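# Open the desk 3-D printer's door fully, keeping it upright

## Task

A free-standing 3-D printer sits on the desk: swing its door fully open, make sure every one of the printer's feet is resting on the desk at the end and that it has not toppled or been left tilted, then release it and withdraw the robot.

## Robot and tools

ROBOT. A Rainbow Robotics RB-Y1: a wheeled base (two drive wheels plus two rear casters, 0.66 m long, 0.58 m wide, front edge 0.10 m ahead of the drive axle), a folding torso (leg with ankle, knee, hip), a head and two 7-joint arms with parallel grippers. The base can only drive straight or spin in place, never sideways.

FRAMES. Base frame: origin on the floor between the drive wheels, x ahead, y to the left, z up. The result reports chest, left_hand and right_hand in this frame. A hand point sits between the finger pads; fingers point along the hand's -z and close along its x. Printed hand positions can be off, more so when reaching far. Odometry is the base frame as it was at scene start; it counts wheel rotation only, so slipping shows up as travel. Heading runs -3.142 to 3.142, left positive.

execute_actions. Argument "actions" is a list holding one action (or empty, which just reports state and images). An action may contain:
- "base": exactly one key. {"translate_m": d} is a relative drive from the current spot, metres, forward positive, -3 to 3. {"rotate_rad": d} is a relative turn in radians, counter-clockwise (left) positive, -3.2 to 3.2. A move needing over 8.667 s is refused. Base offsets count from the position in the last reported state.
- "joints": a single object keyed by joint name covering both arms, torso and head; each value is an absolute target (radians, grippers in metres). Ranges: torso_squat_rad 0 to 1.2 (more lowers the level chest); torso_shift_rad -0.3 to 0.6 (hips forward when positive); torso_pitch_rad -0.2 to 1.4 (forward bow positive); torso_yaw_rad -1.5 to 1.5 (left positive). Per arm (left_/right_ prefix): shoulder_pitch -2.356 to 2.356 (negative raises the arm forward); shoulder_roll left 0 to 3.141, right -3.141 to 0 (away from the body); shoulder_yaw -2.094 to 2.094; elbow -2.617 to 0.01 (negative bends); forearm_roll -3.141 to 3.141; wrist_pitch -1.57 to 1.919 (negative tips hand forward); hand_roll -2.705 to 2.705; gripper_m 0 to 0.1 (pad gap). On both arms, positive yaw and rolls turn to the left / counter-clockwise. head_pan_rad -0.523 to 0.523, head_tilt_rad -0.35 to 1.57 (down positive). Done tolerance is ±0.02 rad, ±0.004 m for grippers.
- "speeds": caps for this action only: translate_m 0.05 to 0.4 m/s, rotate_rad 0.1 to 1.509 rad/s.
- "min_time_s": 0.1 to 8, a lower bound on each arm and head motion's duration.
Joint top speeds: arm 1 rad/s (wrist/forearm/hand roll joints 1.5), head 1.5, squat and pitch 0.3, shift 0.15, torso yaw 0.6, grippers 0.1 m/s. No action exceeds 15 s. Parts an action leaves out may keep driving toward earlier targets. "cameras" picks images: head_camera, left_wrist_camera, right_wrist_camera, or all (default); [] gives none. Bad keys or values reject the whole call with no motion.

Torso combined limits: squat+shift <= 1.52; squat-shift+pitch <= 1.57; shift+0.5 pitch-0.4 squat <= 0.7; shift+0.3 pitch-0.5 squat <= 0.39. Violations leave the torso part-way with off_target.

wait: "seconds" 0 to 10; nothing new is commanded and state plus images come back. zoom_image: "camera" and "region" [x0, y0, x1, y1] in pixels of that camera's last full image, at most 504 by 504. Head image is 896x504, wrist images 644x364. finished_scene: "scene" is the current scene's number; it is final and reports success.

RESULTS. base_status and joint_status tell how each commanded motion ended: done (for the base, wheels turned the full amount even if slipping), off_target (resting short, maybe still pushing), time_out, contact_stop (torso or arm struck something firm), stopped_with_arm (torso halted because an arm got contact_stop), limit_stop_at_own_body (guard halted before self-contact; move away), limit_stop_at_<name>. A contact_stop or time_out freezes the whole group (torso joints, or all joints of one arm) at its current spot. "joint command not followed" with a cause line means an arm's targets were blocked by the self/arm-collision check; the gripper still acts, and blocked targets may be retried later. on_its_own lists uncommanded parts; "held at" is a held target, not the position. If something stopped against an obstacle, retreat first in a separate action, arms before torso. A stop ends the remaining tool calls of that reply.

CAUTIONS. The base keeps driving into furniture without stopping, and a bent leg can jut past the front edge and shove the robot backward unseen by odometry. Each arm carries up to 3 kg; heavy loads far forward can tip the robot. Never let the arms collide or squeeze each other. Joint torque hitting load limits (shoulders 61.6, elbow 31.6, wrist joints 22 N m) freezes the robot for 10 s; motors over 80 °C brake the arm (warning from 65 °C). To grip, command a width 0.005 m or more under the object's. Pull the door gently so the loose printer is not dragged, tipped or lifted off its feet; afterward open the gripper and back away before finishing. The simulation keeps running while you think.

Each tool is called after "Call:" as name([rows], argument=value, ...), one row to a line, values as JSON.

## Session

I'll start by looking at the current state and images.

Call:
execute_actions(actions=[])

Scene clock: 0.00 s.
base_odometry: x=+0.000 y=+0.000 heading=+0.000 (m, m, rad; odometry frame)
base_status: not commanded
joint_positions: torso_squat_rad=+0.350 torso_shift_rad=+0.001 torso_pitch_rad=+0.000 torso_yaw_rad=+0.001 left_shoulder_pitch_rad=-0.029 left_shoulder_roll_rad=+0.030 left_shoulder_yaw_rad=+0.035 left_elbow_rad=-0.193 left_forearm_roll_rad=-0.033 left_wrist_pitch_rad=-0.035 left_hand_roll_rad=+0.015 left_gripper_m=+0.100 right_shoulder_pitch_rad=+0.039 right_shoulder_roll_rad=-0.025 right_shoulder_yaw_rad=-0.036 right_elbow_rad=-0.146 right_forearm_roll_rad=-0.029 right_wrist_pitch_rad=-0.045 right_hand_roll_rad=-0.015 right_gripper_m=+0.100 head_pan_rad=+0.001 head_tilt_rad=+0.401
joint_status: not commanded
chest: x=-0.2272 y=-0.0002 z=+1.2475 quat_wxyz=(+1.000, +0.000, +0.000, +0.000) (m; base frame)
left_hand: x=-0.1052 y=+0.2449 z=+0.5732 quat_wxyz=(+0.992, +0.017, -0.127, +0.002) (m; base frame)
right_hand: x=-0.1743 y=-0.2433 z=+0.5652 quat_wxyz=(+0.996, -0.014, -0.077, -0.045) (m; base frame)
pictures: head_camera, left_wrist_camera, right_wrist_camera
Images, in order (width x height): head_camera 896x504, left_wrist_camera 644x364, right_wrist_camera 644x364.

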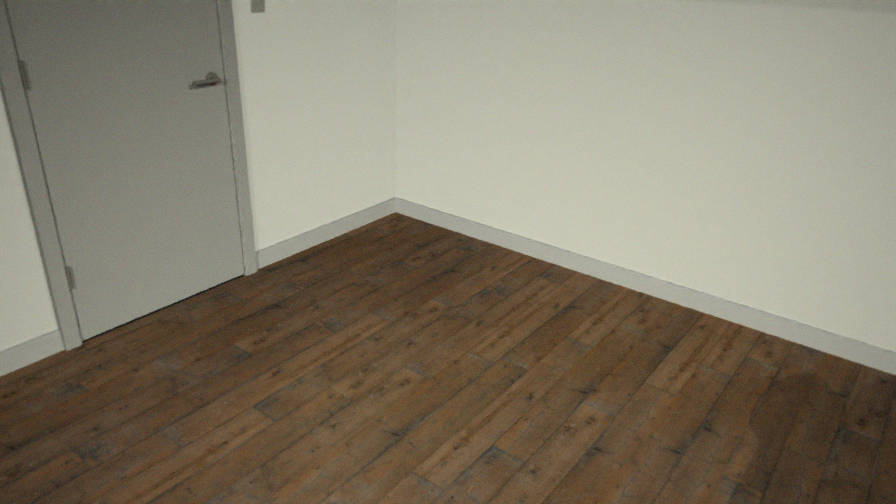

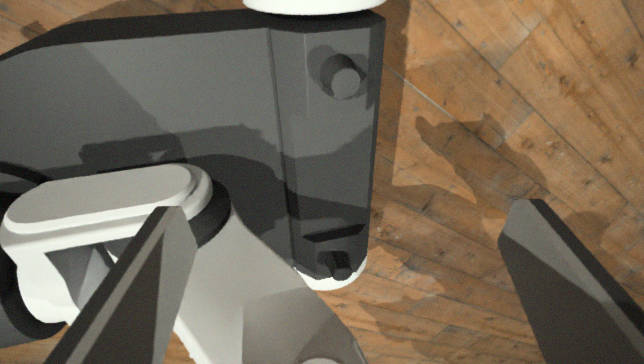

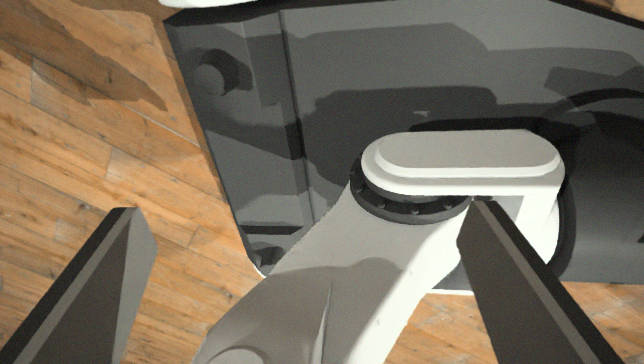

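Call:
execute_actions([
  {"joints": {"head_pan_rad": -0.52, "head_tilt_rad": 0.3}},
], cameras=["head_camera"])

Call:
execute_actions([
  {"joints": {"head_pan_rad": 0.52, "head_tilt_rad": 0.3}},
], cameras=["head_camera"])

Scene clock: 5.80 s.
base_odometry: x=+0.000 y=+0.000 heading=+0.000 (m, m, rad; odometry frame)
base_status: not commanded
joint_positions: torso_squat_rad=+0.350 torso_shift_rad=+0.001 torso_pitch_rad=+0.000 torso_yaw_rad=+0.001 left_shoulder_pitch_rad=-0.029 left_shoulder_roll_rad=+0.030 left_shoulder_yaw_rad=+0.035 left_elbow_rad=-0.193 left_forearm_roll_rad=-0.033 left_wrist_pitch_rad=-0.035 left_hand_roll_rad=+0.015 left_gripper_m=+0.100 right_shoulder_pitch_rad=+0.039 right_shoulder_roll_rad=-0.025 right_shoulder_yaw_rad=-0.036 right_elbow_rad=-0.146 right_forearm_roll_rad=-0.029 right_wrist_pitch_rad=-0.045 right_hand_roll_rad=-0.015 right_gripper_m=+0.100 head_pan_rad=-0.520 head_tilt_rad=+0.300
joint_status: all done
chest: x=-0.2272 y=-0.0002 z=+1.2475 quat_wxyz=(+1.000, +0.000, +0.000, +0.000) (m; base frame)
left_hand: x=-0.1052 y=+0.2449 z=+0.5732 quat_wxyz=(+0.992, +0.017, -0.127, +0.002) (m; base frame)
right_hand: x=-0.1743 y=-0.2433 z=+0.5652 quat_wxyz=(+0.996, -0.014, -0.077, -0.045) (m; base frame)
pictures: head_camera
Images, in order (width x height): head_camera 896x504.

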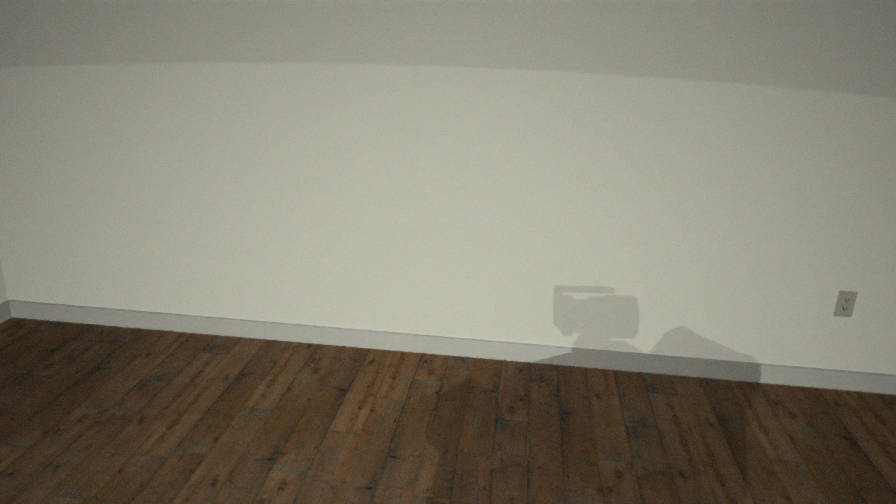

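Scene clock: 7.17 s.
base_odometry: x=+0.000 y=+0.000 heading=+0.000 (m, m, rad; odometry frame)
base_status: not commanded
joint_positions: torso_squat_rad=+0.350 torso_shift_rad=+0.001 torso_pitch_rad=+0.000 torso_yaw_rad=+0.001 left_shoulder_pitch_rad=-0.029 left_shoulder_roll_rad=+0.030 left_shoulder_yaw_rad=+0.035 left_elbow_rad=-0.193 left_forearm_roll_rad=-0.033 left_wrist_pitch_rad=-0.035 left_hand_roll_rad=+0.015 left_gripper_m=+0.100 right_shoulder_pitch_rad=+0.039 right_shoulder_roll_rad=-0.025 right_shoulder_yaw_rad=-0.036 right_elbow_rad=-0.146 right_forearm_roll_rad=-0.029 right_wrist_pitch_rad=-0.045 right_hand_roll_rad=-0.015 right_gripper_m=+0.100 head_pan_rad=+0.520 head_tilt_rad=+0.300
joint_status: all done
chest: x=-0.2272 y=-0.0002 z=+1.2475 quat_wxyz=(+1.000, +0.000, +0.000, +0.000) (m; base frame)
left_hand: x=-0.1052 y=+0.2449 z=+0.5732 quat_wxyz=(+0.992, +0.017, -0.127, +0.002) (m; base frame)
right_hand: x=-0.1743 y=-0.2433 z=+0.5652 quat_wxyz=(+0.996, -0.014, -0.077, -0.045) (m; base frame)
pictures: head_camera
Images, in order (width x height): head_camera 896x504.

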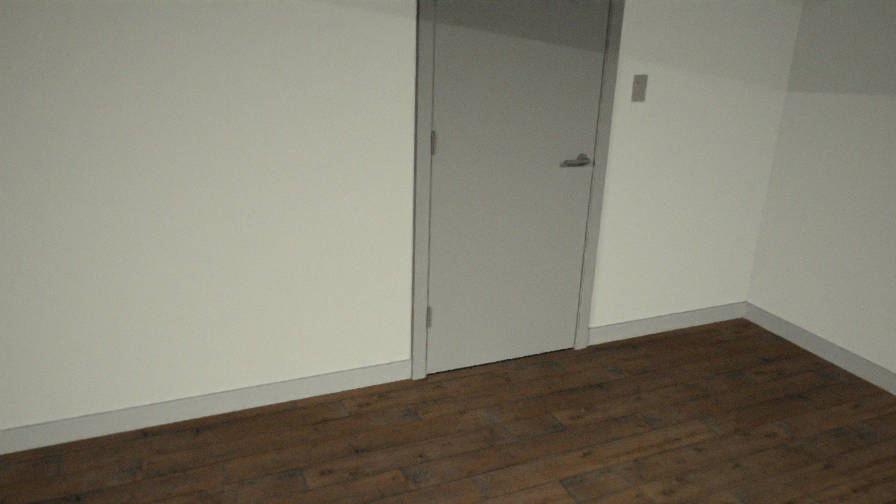

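Call:
execute_actions([
  {"base": {"rotate_rad": 1.3}},
], cameras=["head_camera"])

Scene clock: 14.37 s.
base_odometry: x=+0.000 y=+0.000 heading=+1.300 (m, m, rad; odometry frame)
base_status: done
joint_positions: torso_squat_rad=+0.350 torso_shift_rad=+0.001 torso_pitch_rad=+0.000 torso_yaw_rad=+0.001 left_shoulder_pitch_rad=-0.029 left_shoulder_roll_rad=+0.030 left_shoulder_yaw_rad=+0.035 left_elbow_rad=-0.193 left_forearm_roll_rad=-0.033 left_wrist_pitch_rad=-0.035 left_hand_roll_rad=+0.015 left_gripper_m=+0.100 right_shoulder_pitch_rad=+0.039 right_shoulder_roll_rad=-0.025 right_shoulder_yaw_rad=-0.036 right_elbow_rad=-0.146 right_forearm_roll_rad=-0.029 right_wrist_pitch_rad=-0.045 right_hand_roll_rad=-0.015 right_gripper_m=+0.100 head_pan_rad=+0.520 head_tilt_rad=+0.300
joint_status: not commanded
chest: x=-0.2272 y=-0.0002 z=+1.2475 quat_wxyz=(+1.000, +0.000, +0.000, +0.000) (m; base frame)
left_hand: x=-0.1052 y=+0.2449 z=+0.5732 quat_wxyz=(+0.992, +0.017, -0.127, +0.002) (m; base frame)
right_hand: x=-0.1743 y=-0.2433 z=+0.5652 quat_wxyz=(+0.996, -0.014, -0.077, -0.045) (m; base frame)
pictures: head_camera
Images, in order (width x height): head_camera 896x504.

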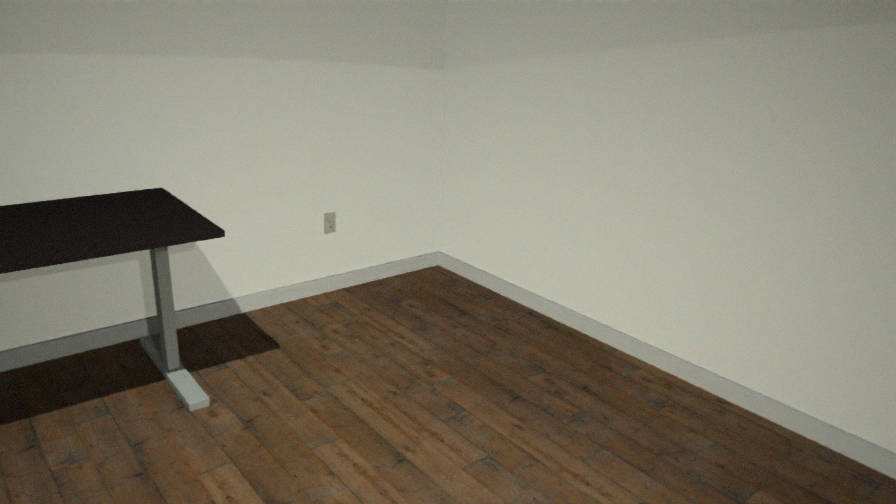

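Call:
execute_actions([
  {"base": {"rotate_rad": 1.2}, "joints": {"head_pan_rad": 0.0, "head_tilt_rad": 0.3}},
], cameras=["head_camera"])

Scene clock: 19.83 s.
base_odometry: x=+0.000 y=+0.000 heading=+2.499 (m, m, rad; odometry frame)
base_status: done
joint_positions: torso_squat_rad=+0.350 torso_shift_rad=+0.001 torso_pitch_rad=+0.000 torso_yaw_rad=+0.001 left_shoulder_pitch_rad=-0.029 left_shoulder_roll_rad=+0.030 left_shoulder_yaw_rad=+0.035 left_elbow_rad=-0.193 left_forearm_roll_rad=-0.033 left_wrist_pitch_rad=-0.035 left_hand_roll_rad=+0.015 left_gripper_m=+0.100 right_shoulder_pitch_rad=+0.039 right_shoulder_roll_rad=-0.025 right_shoulder_yaw_rad=-0.036 right_elbow_rad=-0.146 right_forearm_roll_rad=-0.029 right_wrist_pitch_rad=-0.045 right_hand_roll_rad=-0.015 right_gripper_m=+0.100 head_pan_rad=+0.000 head_tilt_rad=+0.300
joint_status: all done
chest: x=-0.2272 y=-0.0002 z=+1.2475 quat_wxyz=(+1.000, +0.000, +0.000, +0.000) (m; base frame)
left_hand: x=-0.1052 y=+0.2449 z=+0.5732 quat_wxyz=(+0.992, +0.017, -0.127, +0.002) (m; base frame)
right_hand: x=-0.1743 y=-0.2433 z=+0.5652 quat_wxyz=(+0.996, -0.014, -0.077, -0.045) (m; base frame)
pictures: head_camera
Images, in order (width x height): head_camera 896x504.

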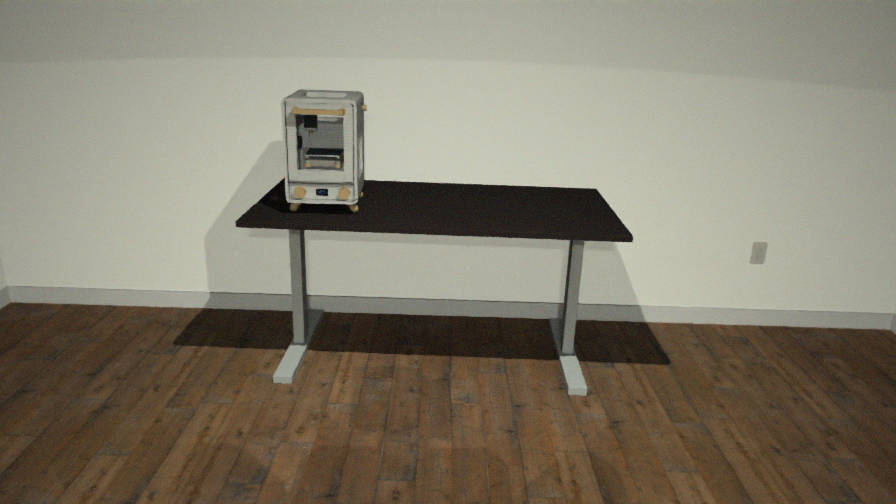

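Call:
zoom_image(camera="head_camera", region=[230, 70, 420, 240])

Region (230, 70, 420, 240) of head_camera's 896x504 image, scaled by 2.653, with more detail than that image has; it fills the top 451 rows of this view, and the rest is white.

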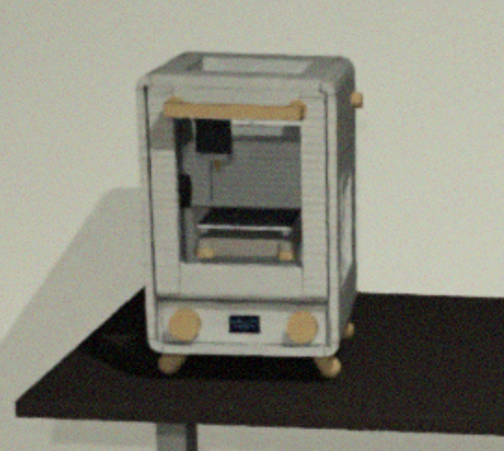

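Call:
execute_actions([
  {"base": {"rotate_rad": 0.3}},
], cameras=[])

Call:
execute_actions([
  {"base": {"translate_m": 1.6}, "joints": {"head_pan_rad": -0.2, "head_tilt_rad": 0.35}},
], cameras=["head_camera"])

Scene clock: 62.67 s.
base_odometry: x=+0.000 y=+0.000 heading=+2.799 (m, m, rad; odometry frame)
base_status: done
joint_positions: torso_squat_rad=+0.350 torso_shift_rad=+0.001 torso_pitch_rad=+0.000 torso_yaw_rad=+0.001 left_shoulder_pitch_rad=-0.029 left_shoulder_roll_rad=+0.030 left_shoulder_yaw_rad=+0.035 left_elbow_rad=-0.193 left_forearm_roll_rad=-0.033 left_wrist_pitch_rad=-0.035 left_hand_roll_rad=+0.015 left_gripper_m=+0.100 right_shoulder_pitch_rad=+0.039 right_shoulder_roll_rad=-0.025 right_shoulder_yaw_rad=-0.036 right_elbow_rad=-0.146 right_forearm_roll_rad=-0.029 right_wrist_pitch_rad=-0.045 right_hand_roll_rad=-0.015 right_gripper_m=+0.100 head_pan_rad=+0.000 head_tilt_rad=+0.300
joint_status: not commanded
chest: x=-0.2272 y=-0.0002 z=+1.2475 quat_wxyz=(+1.000, +0.000, +0.000, +0.000) (m; base frame)
left_hand: x=-0.1052 y=+0.2449 z=+0.5732 quat_wxyz=(+0.992, +0.017, -0.127, +0.002) (m; base frame)
right_hand: x=-0.1743 y=-0.2433 z=+0.5652 quat_wxyz=(+0.996, -0.014, -0.077, -0.045) (m; base frame)
pictures: none
No camera images: the call's "cameras" was empty. Leave "cameras" out to get every camera's image.

Scene clock: 68.20 s.
base_odometry: x=-1.507 y=+0.537 heading=+2.800 (m, m, rad; odometry frame)
base_status: done
joint_positions: torso_squat_rad=+0.350 torso_shift_rad=+0.001 torso_pitch_rad=+0.000 torso_yaw_rad=+0.001 left_shoulder_pitch_rad=-0.029 left_shoulder_roll_rad=+0.030 left_shoulder_yaw_rad=+0.035 left_elbow_rad=-0.193 left_forearm_roll_rad=-0.033 left_wrist_pitch_rad=-0.035 left_hand_roll_rad=+0.015 left_gripper_m=+0.100 right_shoulder_pitch_rad=+0.039 right_shoulder_roll_rad=-0.025 right_shoulder_yaw_rad=-0.036 right_elbow_rad=-0.146 right_forearm_roll_rad=-0.029 right_wrist_pitch_rad=-0.045 right_hand_roll_rad=-0.015 right_gripper_m=+0.100 head_pan_rad=-0.200 head_tilt_rad=+0.350
joint_status: all done
chest: x=-0.2272 y=-0.0002 z=+1.2475 quat_wxyz=(+1.000, +0.000, +0.000, +0.000) (m; base frame)
left_hand: x=-0.1052 y=+0.2449 z=+0.5732 quat_wxyz=(+0.992, +0.017, -0.127, +0.002) (m; base frame)
right_hand: x=-0.1743 y=-0.2433 z=+0.5652 quat_wxyz=(+0.996, -0.014, -0.077, -0.045) (m; base frame)
pictures: head_camera
Images, in order (width x height): head_camera 896x504.

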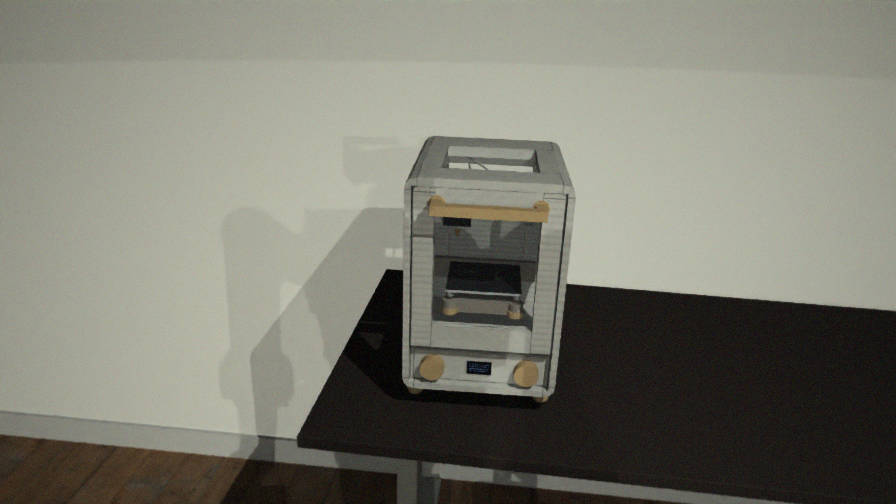

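Call:
zoom_image(camera="head_camera", region=[350, 120, 630, 420])

Region (350, 120, 630, 420) of head_camera's 896x504 image, scaled by 1.680, with more detail than that image has; it fills the left 470 columns of this view, and the rest is white.

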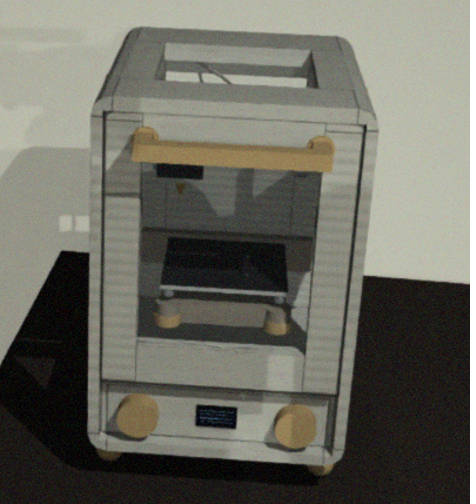

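Call:
zoom_image(camera="head_camera", region=[390, 300, 580, 410])

Call:
zoom_image(camera="head_camera", region=[390, 130, 590, 250])

Region (390, 300, 580, 410) of head_camera's 896x504 image, scaled by 2.653, with more detail than that image has; it fills the top 292 rows of this view, and the rest is white.

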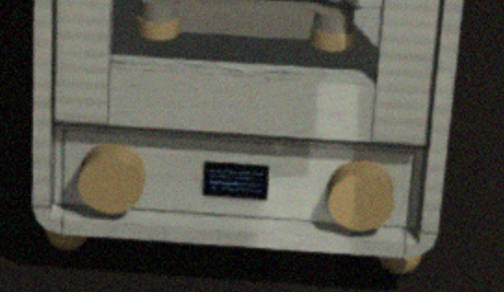

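Region (390, 130, 590, 250) of head_camera's 896x504 image, scaled by 2.520, with more detail than that image has; it fills the top 302 rows of this view, and the rest is white.

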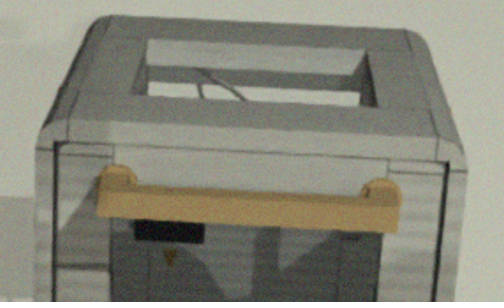

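Call:
zoom_image(camera="head_camera", region=[250, 250, 754, 504])

Region (250, 250, 754, 504) of head_camera's 896x504 image, scaled by 1.000; it fills the top 254 rows of this view, and the rest is white.

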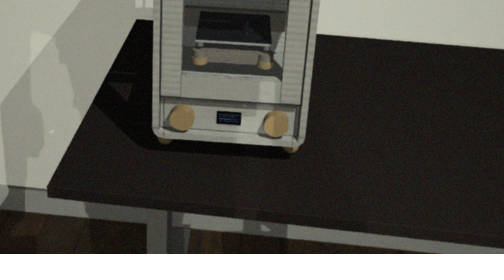

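Call:
execute_actions([
  {"base": {"translate_m": 0.35}, "joints": {"torso_squat_rad": 0.1, "right_shoulder_pitch_rad": -0.318, "right_shoulder_roll_rad": -0.03, "right_shoulder_yaw_rad": -0.107, "right_elbow_rad": -2.0, "right_forearm_roll_rad": 0.0, "right_wrist_pitch_rad": 1.6, "right_hand_roll_rad": 0.0, "left_shoulder_pitch_rad": -0.318, "left_shoulder_roll_rad": 0.03, "left_shoulder_yaw_rad": 0.107, "left_elbow_rad": -2.0, "left_forearm_roll_rad": 0.0, "left_wrist_pitch_rad": 1.6, "left_hand_roll_rad": 0.0, "head_pan_rad": -0.3, "head_tilt_rad": 0.5}, "speeds": {"translate_m": 0.2}},
], cameras=["head_camera"])

Scene clock: 190.80 s.
base_odometry: x=-1.837 y=+0.654 heading=+2.800 (m, m, rad; odometry frame)
base_status: done
joint_positions: torso_squat_rad=+0.100 torso_shift_rad=+0.001 torso_pitch_rad=+0.000 torso_yaw_rad=+0.001 left_shoulder_pitch_rad=-0.318 left_shoulder_roll_rad=+0.030 left_shoulder_yaw_rad=+0.107 left_elbow_rad=-2.000 left_forearm_roll_rad=+0.000 left_wrist_pitch_rad=+1.600 left_hand_roll_rad=+0.000 left_gripper_m=+0.100 right_shoulder_pitch_rad=-0.318 right_shoulder_roll_rad=-0.030 right_shoulder_yaw_rad=-0.107 right_elbow_rad=-2.000 right_forearm_roll_rad=+0.000 right_wrist_pitch_rad=+1.600 right_hand_roll_rad=+0.000 right_gripper_m=+0.100 head_pan_rad=-0.300 head_tilt_rad=+0.500
joint_status: all done
chest: x=-0.2272 y=-0.0002 z=+1.2864 quat_wxyz=(+1.000, +0.000, +0.000, +0.000) (m; base frame)
left_hand: x=+0.2443 y=+0.2256 z=+1.0837 quat_wxyz=(+0.939, +0.007, -0.344, +0.000) (m; base frame)
right_hand: x=+0.2447 y=-0.2253 z=+1.0838 quat_wxyz=(+0.939, -0.007, -0.344, +0.001) (m; base frame)
pictures: head_camera
Images, in order (width x height): head_camera 896x504.

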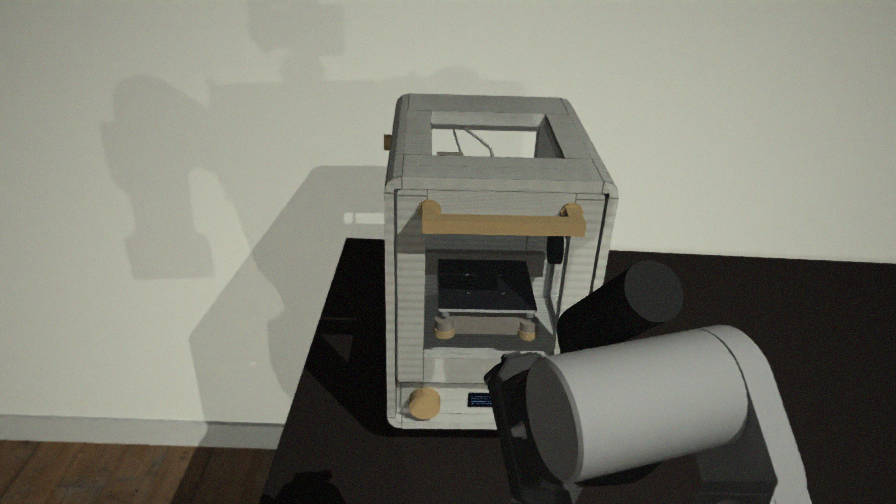

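Call:
execute_actions([
  {"base": {"translate_m": 0.2}},
], cameras=[])

Call:
execute_actions([
  {"base": {"rotate_rad": -0.31}, "joints": {"head_pan_rad": -0.2, "head_tilt_rad": 0.62}},
])

Scene clock: 208.50 s.
base_odometry: x=-2.025 y=+0.721 heading=+2.801 (m, m, rad; odometry frame)
base_status: done
joint_positions: torso_squat_rad=+0.100 torso_shift_rad=+0.001 torso_pitch_rad=+0.000 torso_yaw_rad=+0.001 left_shoulder_pitch_rad=-0.318 left_shoulder_roll_rad=+0.030 left_shoulder_yaw_rad=+0.107 left_elbow_rad=-2.000 left_forearm_roll_rad=+0.000 left_wrist_pitch_rad=+1.600 left_hand_roll_rad=+0.000 left_gripper_m=+0.100 right_shoulder_pitch_rad=-0.318 right_shoulder_roll_rad=-0.030 right_shoulder_yaw_rad=-0.107 right_elbow_rad=-2.000 right_forearm_roll_rad=+0.000 right_wrist_pitch_rad=+1.600 right_hand_roll_rad=+0.000 right_gripper_m=+0.100 head_pan_rad=-0.300 head_tilt_rad=+0.500
joint_status: not commanded
chest: x=-0.2271 y=-0.0002 z=+1.2864 quat_wxyz=(+1.000, +0.000, +0.000, +0.000) (m; base frame)
left_hand: x=+0.2443 y=+0.2256 z=+1.0837 quat_wxyz=(+0.939, +0.007, -0.344, +0.000) (m; base frame)
right_hand: x=+0.2447 y=-0.2253 z=+1.0837 quat_wxyz=(+0.939, -0.007, -0.344, +0.001) (m; base frame)
pictures: none
No camera images: the call's "cameras" was empty. Leave "cameras" out to get every camera's image.

Scene clock: 210.47 s.
base_odometry: x=-2.025 y=+0.721 heading=+2.491 (m, m, rad; odometry frame)
base_status: done
joint_positions: torso_squat_rad=+0.100 torso_shift_rad=+0.001 torso_pitch_rad=+0.000 torso_yaw_rad=+0.001 left_shoulder_pitch_rad=-0.318 left_shoulder_roll_rad=+0.030 left_shoulder_yaw_rad=+0.107 left_elbow_rad=-2.000 left_forearm_roll_rad=+0.000 left_wrist_pitch_rad=+1.600 left_hand_roll_rad=+0.000 left_gripper_m=+0.100 right_shoulder_pitch_rad=-0.318 right_shoulder_roll_rad=-0.030 right_shoulder_yaw_rad=-0.107 right_elbow_rad=-2.000 right_forearm_roll_rad=+0.000 right_wrist_pitch_rad=+1.600 right_hand_roll_rad=+0.000 right_gripper_m=+0.100 head_pan_rad=-0.200 head_tilt_rad=+0.620
joint_status: all done
chest: x=-0.2272 y=-0.0002 z=+1.2864 quat_wxyz=(+1.000, +0.000, +0.000, +0.000) (m; base frame)
left_hand: x=+0.2443 y=+0.2257 z=+1.0837 quat_wxyz=(+0.939, +0.007, -0.344, +0.000) (m; base frame)
right_hand: x=+0.2447 y=-0.2253 z=+1.0838 quat_wxyz=(+0.939, -0.007, -0.344, +0.001) (m; base frame)
pictures: head_camera, left_wrist_camera, right_wrist_camera
Images, in order (width x height): head_camera 896x504, left_wrist_camera 644x364, right_wrist_camera 644x364.

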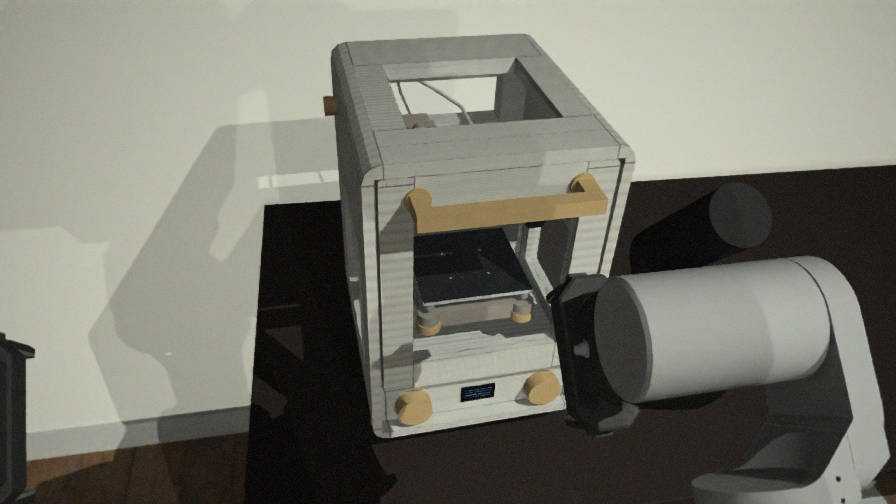

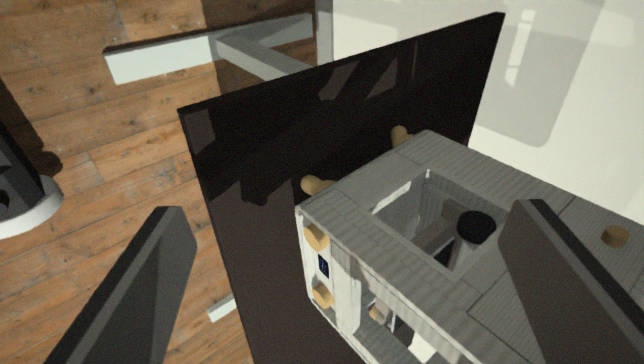

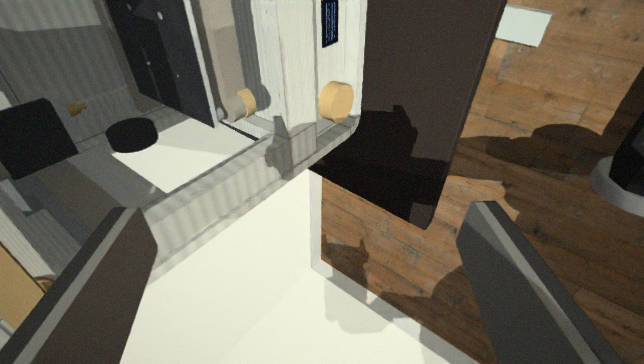

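Call:
zoom_image(camera="head_camera", region=[330, 110, 650, 290])

Region (330, 110, 650, 290) of head_camera's 896x504 image, scaled by 1.575, with more detail than that image has; it fills the top 284 rows of this view, and the rest is white.

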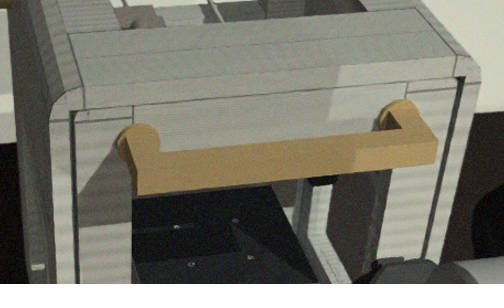

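Call:
execute_actions([
  {"joints": {"right_shoulder_pitch_rad": -1.22, "right_shoulder_roll_rad": -0.225, "right_shoulder_yaw_rad": -0.327, "right_wrist_pitch_rad": 1.9, "right_gripper_m": 0.045, "torso_shift_rad": 0.03}},
], cameras=[])

Call:
execute_actions([
  {"joints": {"right_shoulder_pitch_rad": -1.677, "right_shoulder_roll_rad": -0.388, "right_shoulder_yaw_rad": -0.347, "right_elbow_rad": -0.316, "right_wrist_pitch_rad": 1.9, "torso_shift_rad": 0.15, "head_tilt_rad": 0.6, "head_pan_rad": -0.3}},
], cameras=["head_camera", "right_wrist_camera"])

Scene clock: 326.13 s.
base_odometry: x=-2.025 y=+0.721 heading=+2.491 (m, m, rad; odometry frame)
base_status: not commanded
joint_positions: torso_squat_rad=+0.100 torso_shift_rad=+0.030 torso_pitch_rad=+0.000 torso_yaw_rad=+0.001 left_shoulder_pitch_rad=-0.318 left_shoulder_roll_rad=+0.030 left_shoulder_yaw_rad=+0.107 left_elbow_rad=-2.000 left_forearm_roll_rad=+0.000 left_wrist_pitch_rad=+1.600 left_hand_roll_rad=+0.000 left_gripper_m=+0.100 right_shoulder_pitch_rad=-1.220 right_shoulder_roll_rad=-0.225 right_shoulder_yaw_rad=-0.327 right_elbow_rad=-2.000 right_forearm_roll_rad=+0.000 right_wrist_pitch_rad=+1.900 right_hand_roll_rad=+0.000 right_gripper_m=+0.045 head_pan_rad=-0.200 head_tilt_rad=+0.620
joint_status: all done
chest: x=-0.2071 y=-0.0002 z=+1.2861 quat_wxyz=(+1.000, +0.000, +0.000, +0.000) (m; base frame)
left_hand: x=+0.2644 y=+0.2257 z=+1.0835 quat_wxyz=(+0.939, +0.007, -0.344, +0.000) (m; base frame)
right_hand: x=+0.2998 y=-0.2198 z=+1.4906 quat_wxyz=(+0.796, +0.000, -0.605, +0.000) (m; base frame)
pictures: none
No camera images: the call's "cameras" was empty. Leave "cameras" out to get every camera's image.

Scene clock: 328.47 s.
base_odometry: x=-2.025 y=+0.721 heading=+2.491 (m, m, rad; odometry frame)
base_status: not commanded
joint_positions: torso_squat_rad=+0.100 torso_shift_rad=+0.150 torso_pitch_rad=+0.000 torso_yaw_rad=+0.001 left_shoulder_pitch_rad=-0.318 left_shoulder_roll_rad=+0.030 left_shoulder_yaw_rad=+0.107 left_elbow_rad=-2.000 left_forearm_roll_rad=+0.000 left_wrist_pitch_rad=+1.600 left_hand_roll_rad=+0.000 left_gripper_m=+0.100 right_shoulder_pitch_rad=-1.677 right_shoulder_roll_rad=-0.388 right_shoulder_yaw_rad=-0.347 right_elbow_rad=-0.316 right_forearm_roll_rad=+0.000 right_wrist_pitch_rad=+1.900 right_hand_roll_rad=+0.000 right_gripper_m=+0.045 head_pan_rad=-0.300 head_tilt_rad=+0.600
joint_status: all done
chest: x=-0.1239 y=-0.0002 z=+1.2786 quat_wxyz=(+1.000, +0.000, +0.000, +0.000) (m; base frame)
left_hand: x=+0.3476 y=+0.2257 z=+1.0759 quat_wxyz=(+0.939, +0.007, -0.344, +0.000) (m; base frame)
right_hand: x=+0.4158 y=-0.2200 z=+1.2695 quat_wxyz=(+0.999, +0.000, -0.050, +0.000) (m; base frame)
pictures: head_camera, right_wrist_camera
Images, in order (width x height): head_camera 896x504, right_wrist_camera 644x364.

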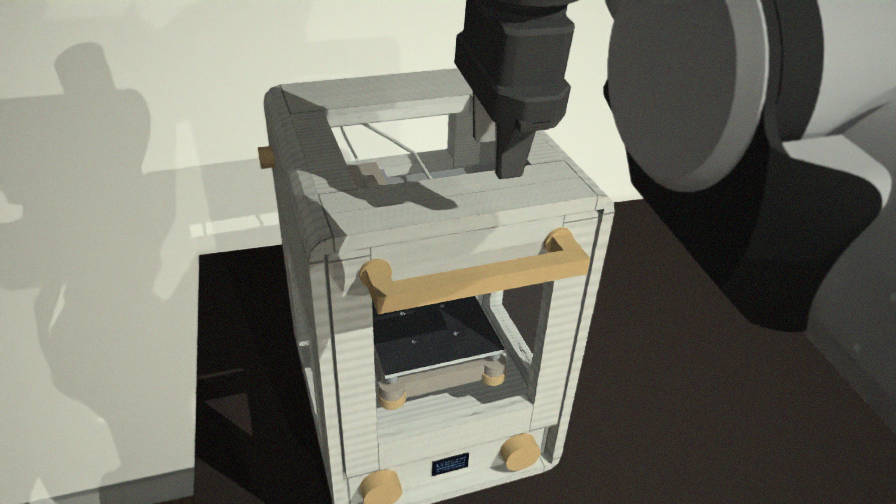

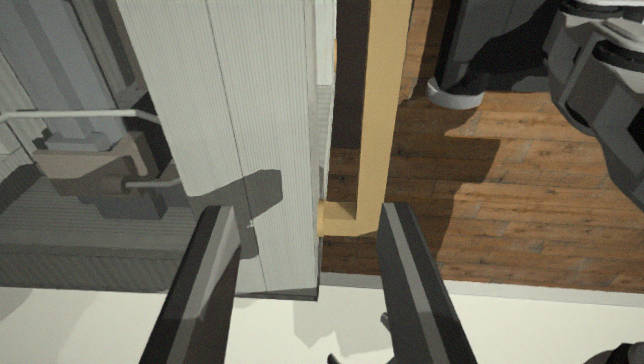

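Call:
execute_actions([
  {"joints": {"right_shoulder_pitch_rad": -1.462, "right_shoulder_roll_rad": -0.309, "right_shoulder_yaw_rad": -0.347, "right_elbow_rad": -0.545, "torso_shift_rad": 0.105, "right_gripper_m": 0.04}, "min_time_s": 0.8},
], cameras=["head_camera", "right_wrist_camera"])

Scene clock: 354.60 s.
base_odometry: x=-2.025 y=+0.721 heading=+2.491 (m, m, rad; odometry frame)
base_status: not commanded
joint_positions: torso_squat_rad=+0.100 torso_shift_rad=+0.105 torso_pitch_rad=+0.000 torso_yaw_rad=+0.001 left_shoulder_pitch_rad=-0.318 left_shoulder_roll_rad=+0.030 left_shoulder_yaw_rad=+0.107 left_elbow_rad=-2.000 left_forearm_roll_rad=+0.000 left_wrist_pitch_rad=+1.600 left_hand_roll_rad=+0.000 left_gripper_m=+0.100 right_shoulder_pitch_rad=-1.463 right_shoulder_roll_rad=-0.309 right_shoulder_yaw_rad=-0.347 right_elbow_rad=-0.545 right_forearm_roll_rad=+0.000 right_wrist_pitch_rad=+1.900 right_hand_roll_rad=+0.000 right_gripper_m=+0.040 head_pan_rad=-0.300 head_tilt_rad=+0.600
joint_status: all done
chest: x=-0.1551 y=-0.0002 z=+1.2826 quat_wxyz=(+1.000, +0.000, +0.000, +0.000) (m; base frame)
left_hand: x=+0.3165 y=+0.2257 z=+1.0800 quat_wxyz=(+0.939, +0.007, -0.344, +0.000) (m; base frame)
right_hand: x=+0.3916 y=-0.2195 z=+1.2107 quat_wxyz=(+0.999, +0.000, -0.050, +0.001) (m; base frame)
pictures: head_camera, right_wrist_camera
Images, in order (width x height): head_camera 896x504, right_wrist_camera 644x364.

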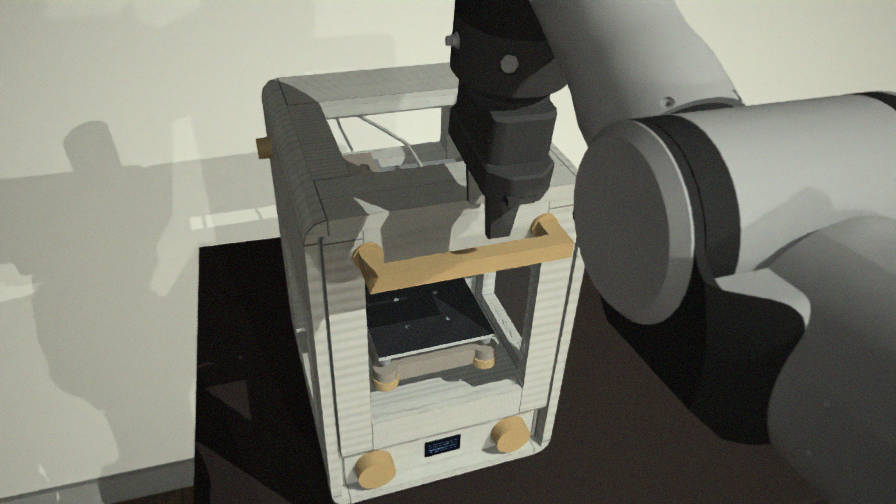

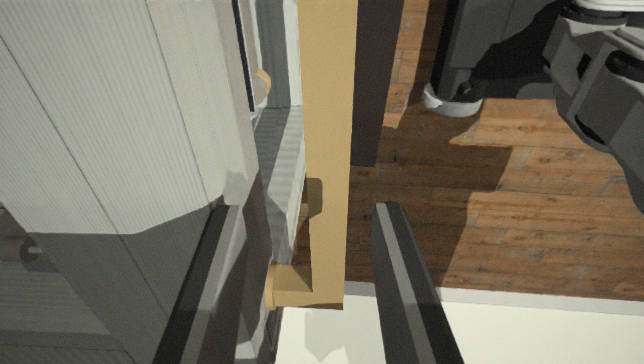

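Call:
execute_actions([
  {"joints": {"right_shoulder_pitch_rad": -1.389, "right_shoulder_roll_rad": -0.283, "right_shoulder_yaw_rad": -0.343, "right_elbow_rad": -0.6225, "torso_shift_rad": 0.096, "right_gripper_m": 0.036}, "min_time_s": 0.6},
], cameras=["head_camera", "right_wrist_camera"])

Scene clock: 368.23 s.
base_odometry: x=-2.025 y=+0.721 heading=+2.491 (m, m, rad; odometry frame)
base_status: not commanded
joint_positions: torso_squat_rad=+0.100 torso_shift_rad=+0.096 torso_pitch_rad=+0.000 torso_yaw_rad=+0.001 left_shoulder_pitch_rad=-0.318 left_shoulder_roll_rad=+0.030 left_shoulder_yaw_rad=+0.107 left_elbow_rad=-2.000 left_forearm_roll_rad=+0.000 left_wrist_pitch_rad=+1.600 left_hand_roll_rad=+0.000 left_gripper_m=+0.100 right_shoulder_pitch_rad=-1.390 right_shoulder_roll_rad=-0.283 right_shoulder_yaw_rad=-0.343 right_elbow_rad=-0.622 right_forearm_roll_rad=+0.000 right_wrist_pitch_rad=+1.900 right_hand_roll_rad=+0.000 right_gripper_m=+0.036 head_pan_rad=-0.300 head_tilt_rad=+0.600
joint_status: all done
chest: x=-0.1613 y=-0.0002 z=+1.2832 quat_wxyz=(+1.000, +0.000, +0.000, +0.000) (m; base frame)
left_hand: x=+0.3103 y=+0.2257 z=+1.0806 quat_wxyz=(+0.939, +0.007, -0.344, +0.000) (m; base frame)
right_hand: x=+0.3845 y=-0.2196 z=+1.1899 quat_wxyz=(+0.999, +0.000, -0.050, +0.001) (m; base frame)
pictures: head_camera, right_wrist_camera
Images, in order (width x height): head_camera 896x504, right_wrist_camera 644x364.

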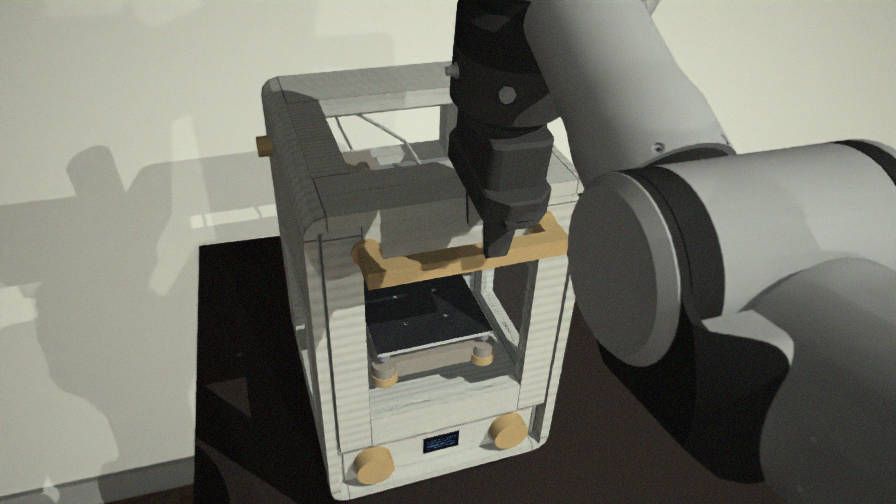

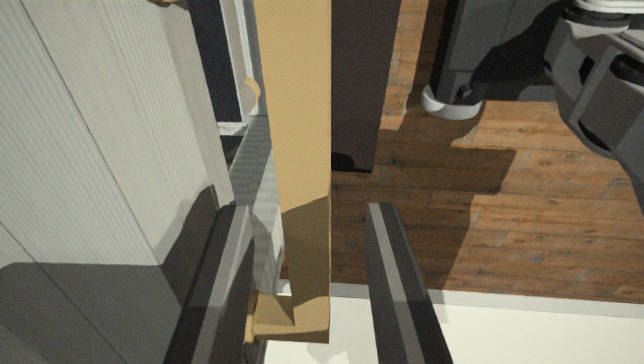

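Call:
execute_actions([
  {"joints": {"right_shoulder_pitch_rad": -1.2856, "right_shoulder_roll_rad": -0.247, "right_shoulder_yaw_rad": -0.334, "right_elbow_rad": -0.7316}, "min_time_s": 0.8},
], cameras=["head_camera", "right_wrist_camera"])

Scene clock: 377.43 s.
base_odometry: x=-2.025 y=+0.721 heading=+2.491 (m, m, rad; odometry frame)
base_status: not commanded
joint_positions: torso_squat_rad=+0.100 torso_shift_rad=+0.096 torso_pitch_rad=+0.000 torso_yaw_rad=+0.001 left_shoulder_pitch_rad=-0.318 left_shoulder_roll_rad=+0.030 left_shoulder_yaw_rad=+0.107 left_elbow_rad=-2.000 left_forearm_roll_rad=+0.000 left_wrist_pitch_rad=+1.600 left_hand_roll_rad=+0.000 left_gripper_m=+0.100 right_shoulder_pitch_rad=-1.286 right_shoulder_roll_rad=-0.247 right_shoulder_yaw_rad=-0.334 right_elbow_rad=-0.731 right_forearm_roll_rad=+0.000 right_wrist_pitch_rad=+1.900 right_hand_roll_rad=+0.000 right_gripper_m=+0.036 head_pan_rad=-0.300 head_tilt_rad=+0.600
joint_status: all done
chest: x=-0.1613 y=-0.0002 z=+1.2832 quat_wxyz=(+1.000, +0.000, +0.000, +0.000) (m; base frame)
left_hand: x=+0.3103 y=+0.2257 z=+1.0806 quat_wxyz=(+0.939, +0.007, -0.344, +0.000) (m; base frame)
right_hand: x=+0.3804 y=-0.2198 z=+1.1599 quat_wxyz=(+0.999, +0.000, -0.050, +0.000) (m; base frame)
pictures: head_camera, right_wrist_camera
Images, in order (width x height): head_camera 896x504, right_wrist_camera 644x364.

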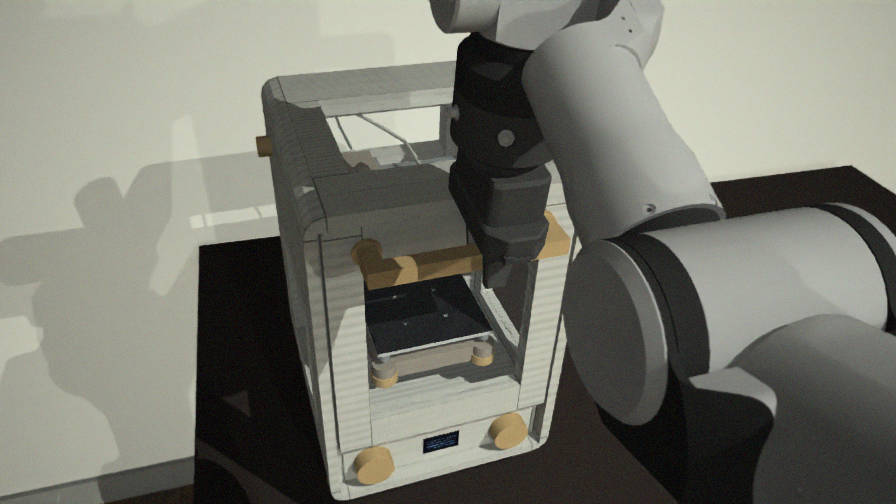

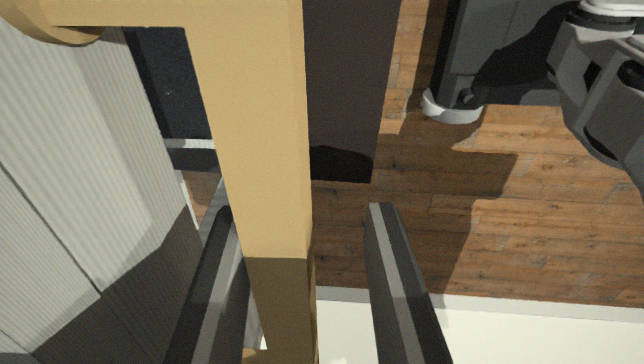

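Call:
execute_actions([
  {"joints": {"right_shoulder_pitch_rad": -1.2535, "right_shoulder_roll_rad": -0.236, "right_shoulder_yaw_rad": -0.331, "right_elbow_rad": -0.7654, "torso_shift_rad": 0.06}, "min_time_s": 0.6},
], cameras=["head_camera", "right_wrist_camera"])

Scene clock: 385.00 s.
base_odometry: x=-2.025 y=+0.721 heading=+2.491 (m, m, rad; odometry frame)
base_status: not commanded
joint_positions: torso_squat_rad=+0.100 torso_shift_rad=+0.060 torso_pitch_rad=+0.000 torso_yaw_rad=+0.001 left_shoulder_pitch_rad=-0.318 left_shoulder_roll_rad=+0.030 left_shoulder_yaw_rad=+0.107 left_elbow_rad=-2.000 left_forearm_roll_rad=+0.000 left_wrist_pitch_rad=+1.600 left_hand_roll_rad=+0.000 left_gripper_m=+0.100 right_shoulder_pitch_rad=-1.254 right_shoulder_roll_rad=-0.236 right_shoulder_yaw_rad=-0.331 right_elbow_rad=-0.765 right_forearm_roll_rad=+0.000 right_wrist_pitch_rad=+1.900 right_hand_roll_rad=+0.000 right_gripper_m=+0.036 head_pan_rad=-0.300 head_tilt_rad=+0.600
joint_status: all done
chest: x=-0.1863 y=-0.0002 z=+1.2852 quat_wxyz=(+1.000, +0.000, +0.000, +0.000) (m; base frame)
left_hand: x=+0.2852 y=+0.2257 z=+1.0826 quat_wxyz=(+0.939, +0.007, -0.344, +0.000) (m; base frame)
right_hand: x=+0.3535 y=-0.2198 z=+1.1527 quat_wxyz=(+0.999, +0.000, -0.050, +0.000) (m; base frame)
pictures: head_camera, right_wrist_camera
Images, in order (width x height): head_camera 896x504, right_wrist_camera 644x364.

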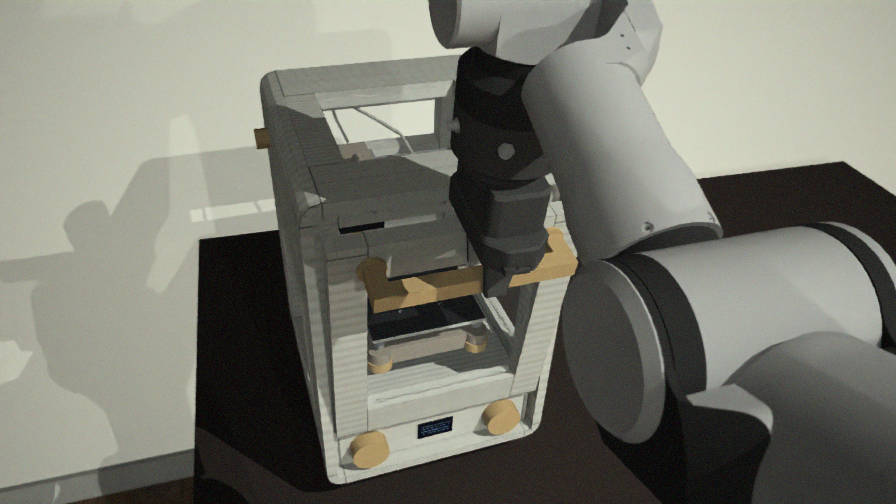

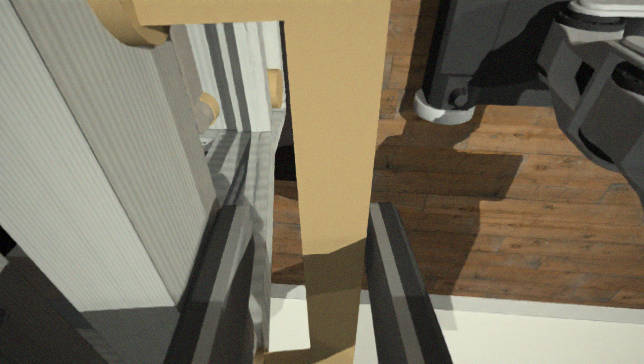

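Call:
execute_actions([
  {"joints": {"right_shoulder_pitch_rad": -0.8837, "right_shoulder_roll_rad": -0.122, "right_shoulder_yaw_rad": -0.2676, "right_elbow_rad": -1.374, "right_wrist_pitch_rad": 1.877, "torso_shift_rad": 0.0, "head_tilt_rad": 0.7}, "min_time_s": 1.0},
], cameras=["head_camera", "right_wrist_camera"])

Scene clock: 426.07 s.
base_odometry: x=-2.025 y=+0.721 heading=+2.491 (m, m, rad; odometry frame)
base_status: not commanded
joint_positions: torso_squat_rad=+0.100 torso_shift_rad=+0.000 torso_pitch_rad=+0.000 torso_yaw_rad=+0.001 left_shoulder_pitch_rad=-0.318 left_shoulder_roll_rad=+0.030 left_shoulder_yaw_rad=+0.107 left_elbow_rad=-2.000 left_forearm_roll_rad=+0.000 left_wrist_pitch_rad=+1.600 left_hand_roll_rad=+0.000 left_gripper_m=+0.100 right_shoulder_pitch_rad=-0.884 right_shoulder_roll_rad=-0.122 right_shoulder_yaw_rad=-0.268 right_elbow_rad=-1.374 right_forearm_roll_rad=+0.000 right_wrist_pitch_rad=+1.877 right_hand_roll_rad=+0.000 right_gripper_m=+0.036 head_pan_rad=-0.300 head_tilt_rad=+0.700
joint_status: all done
chest: x=-0.2281 y=-0.0002 z=+1.2864 quat_wxyz=(+1.000, +0.000, +0.000, +0.000) (m; base frame)
left_hand: x=+0.2434 y=+0.2257 z=+1.0839 quat_wxyz=(+0.939, +0.007, -0.344, +0.000) (m; base frame)
right_hand: x=+0.3012 y=-0.2198 z=+1.1235 quat_wxyz=(+0.985, +0.000, -0.174, +0.000) (m; base frame)
pictures: head_camera, right_wrist_camera
Images, in order (width x height): head_camera 896x504, right_wrist_camera 644x364.

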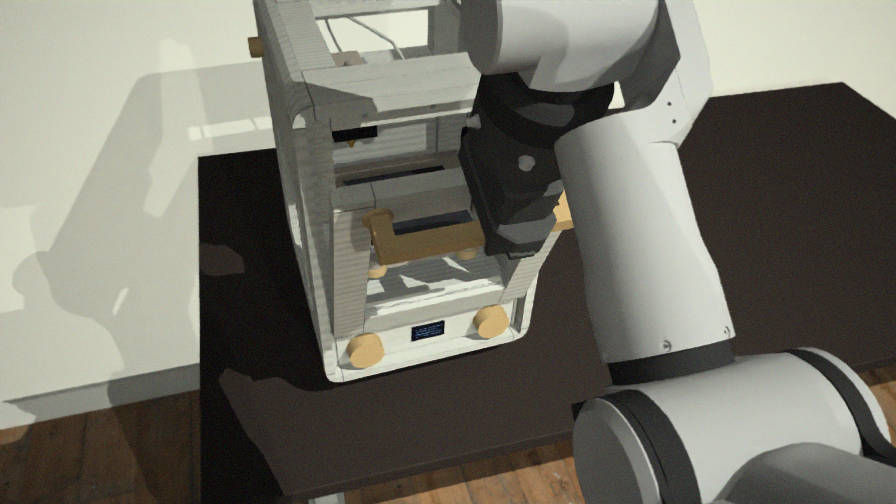

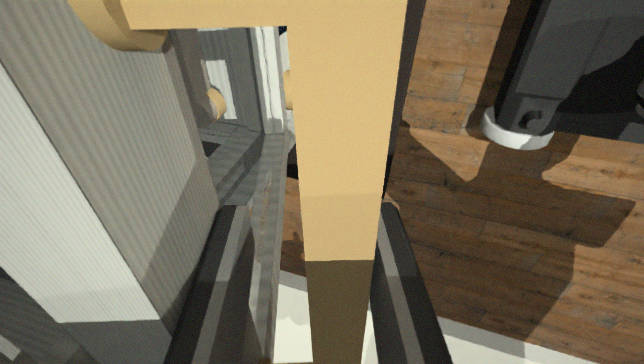

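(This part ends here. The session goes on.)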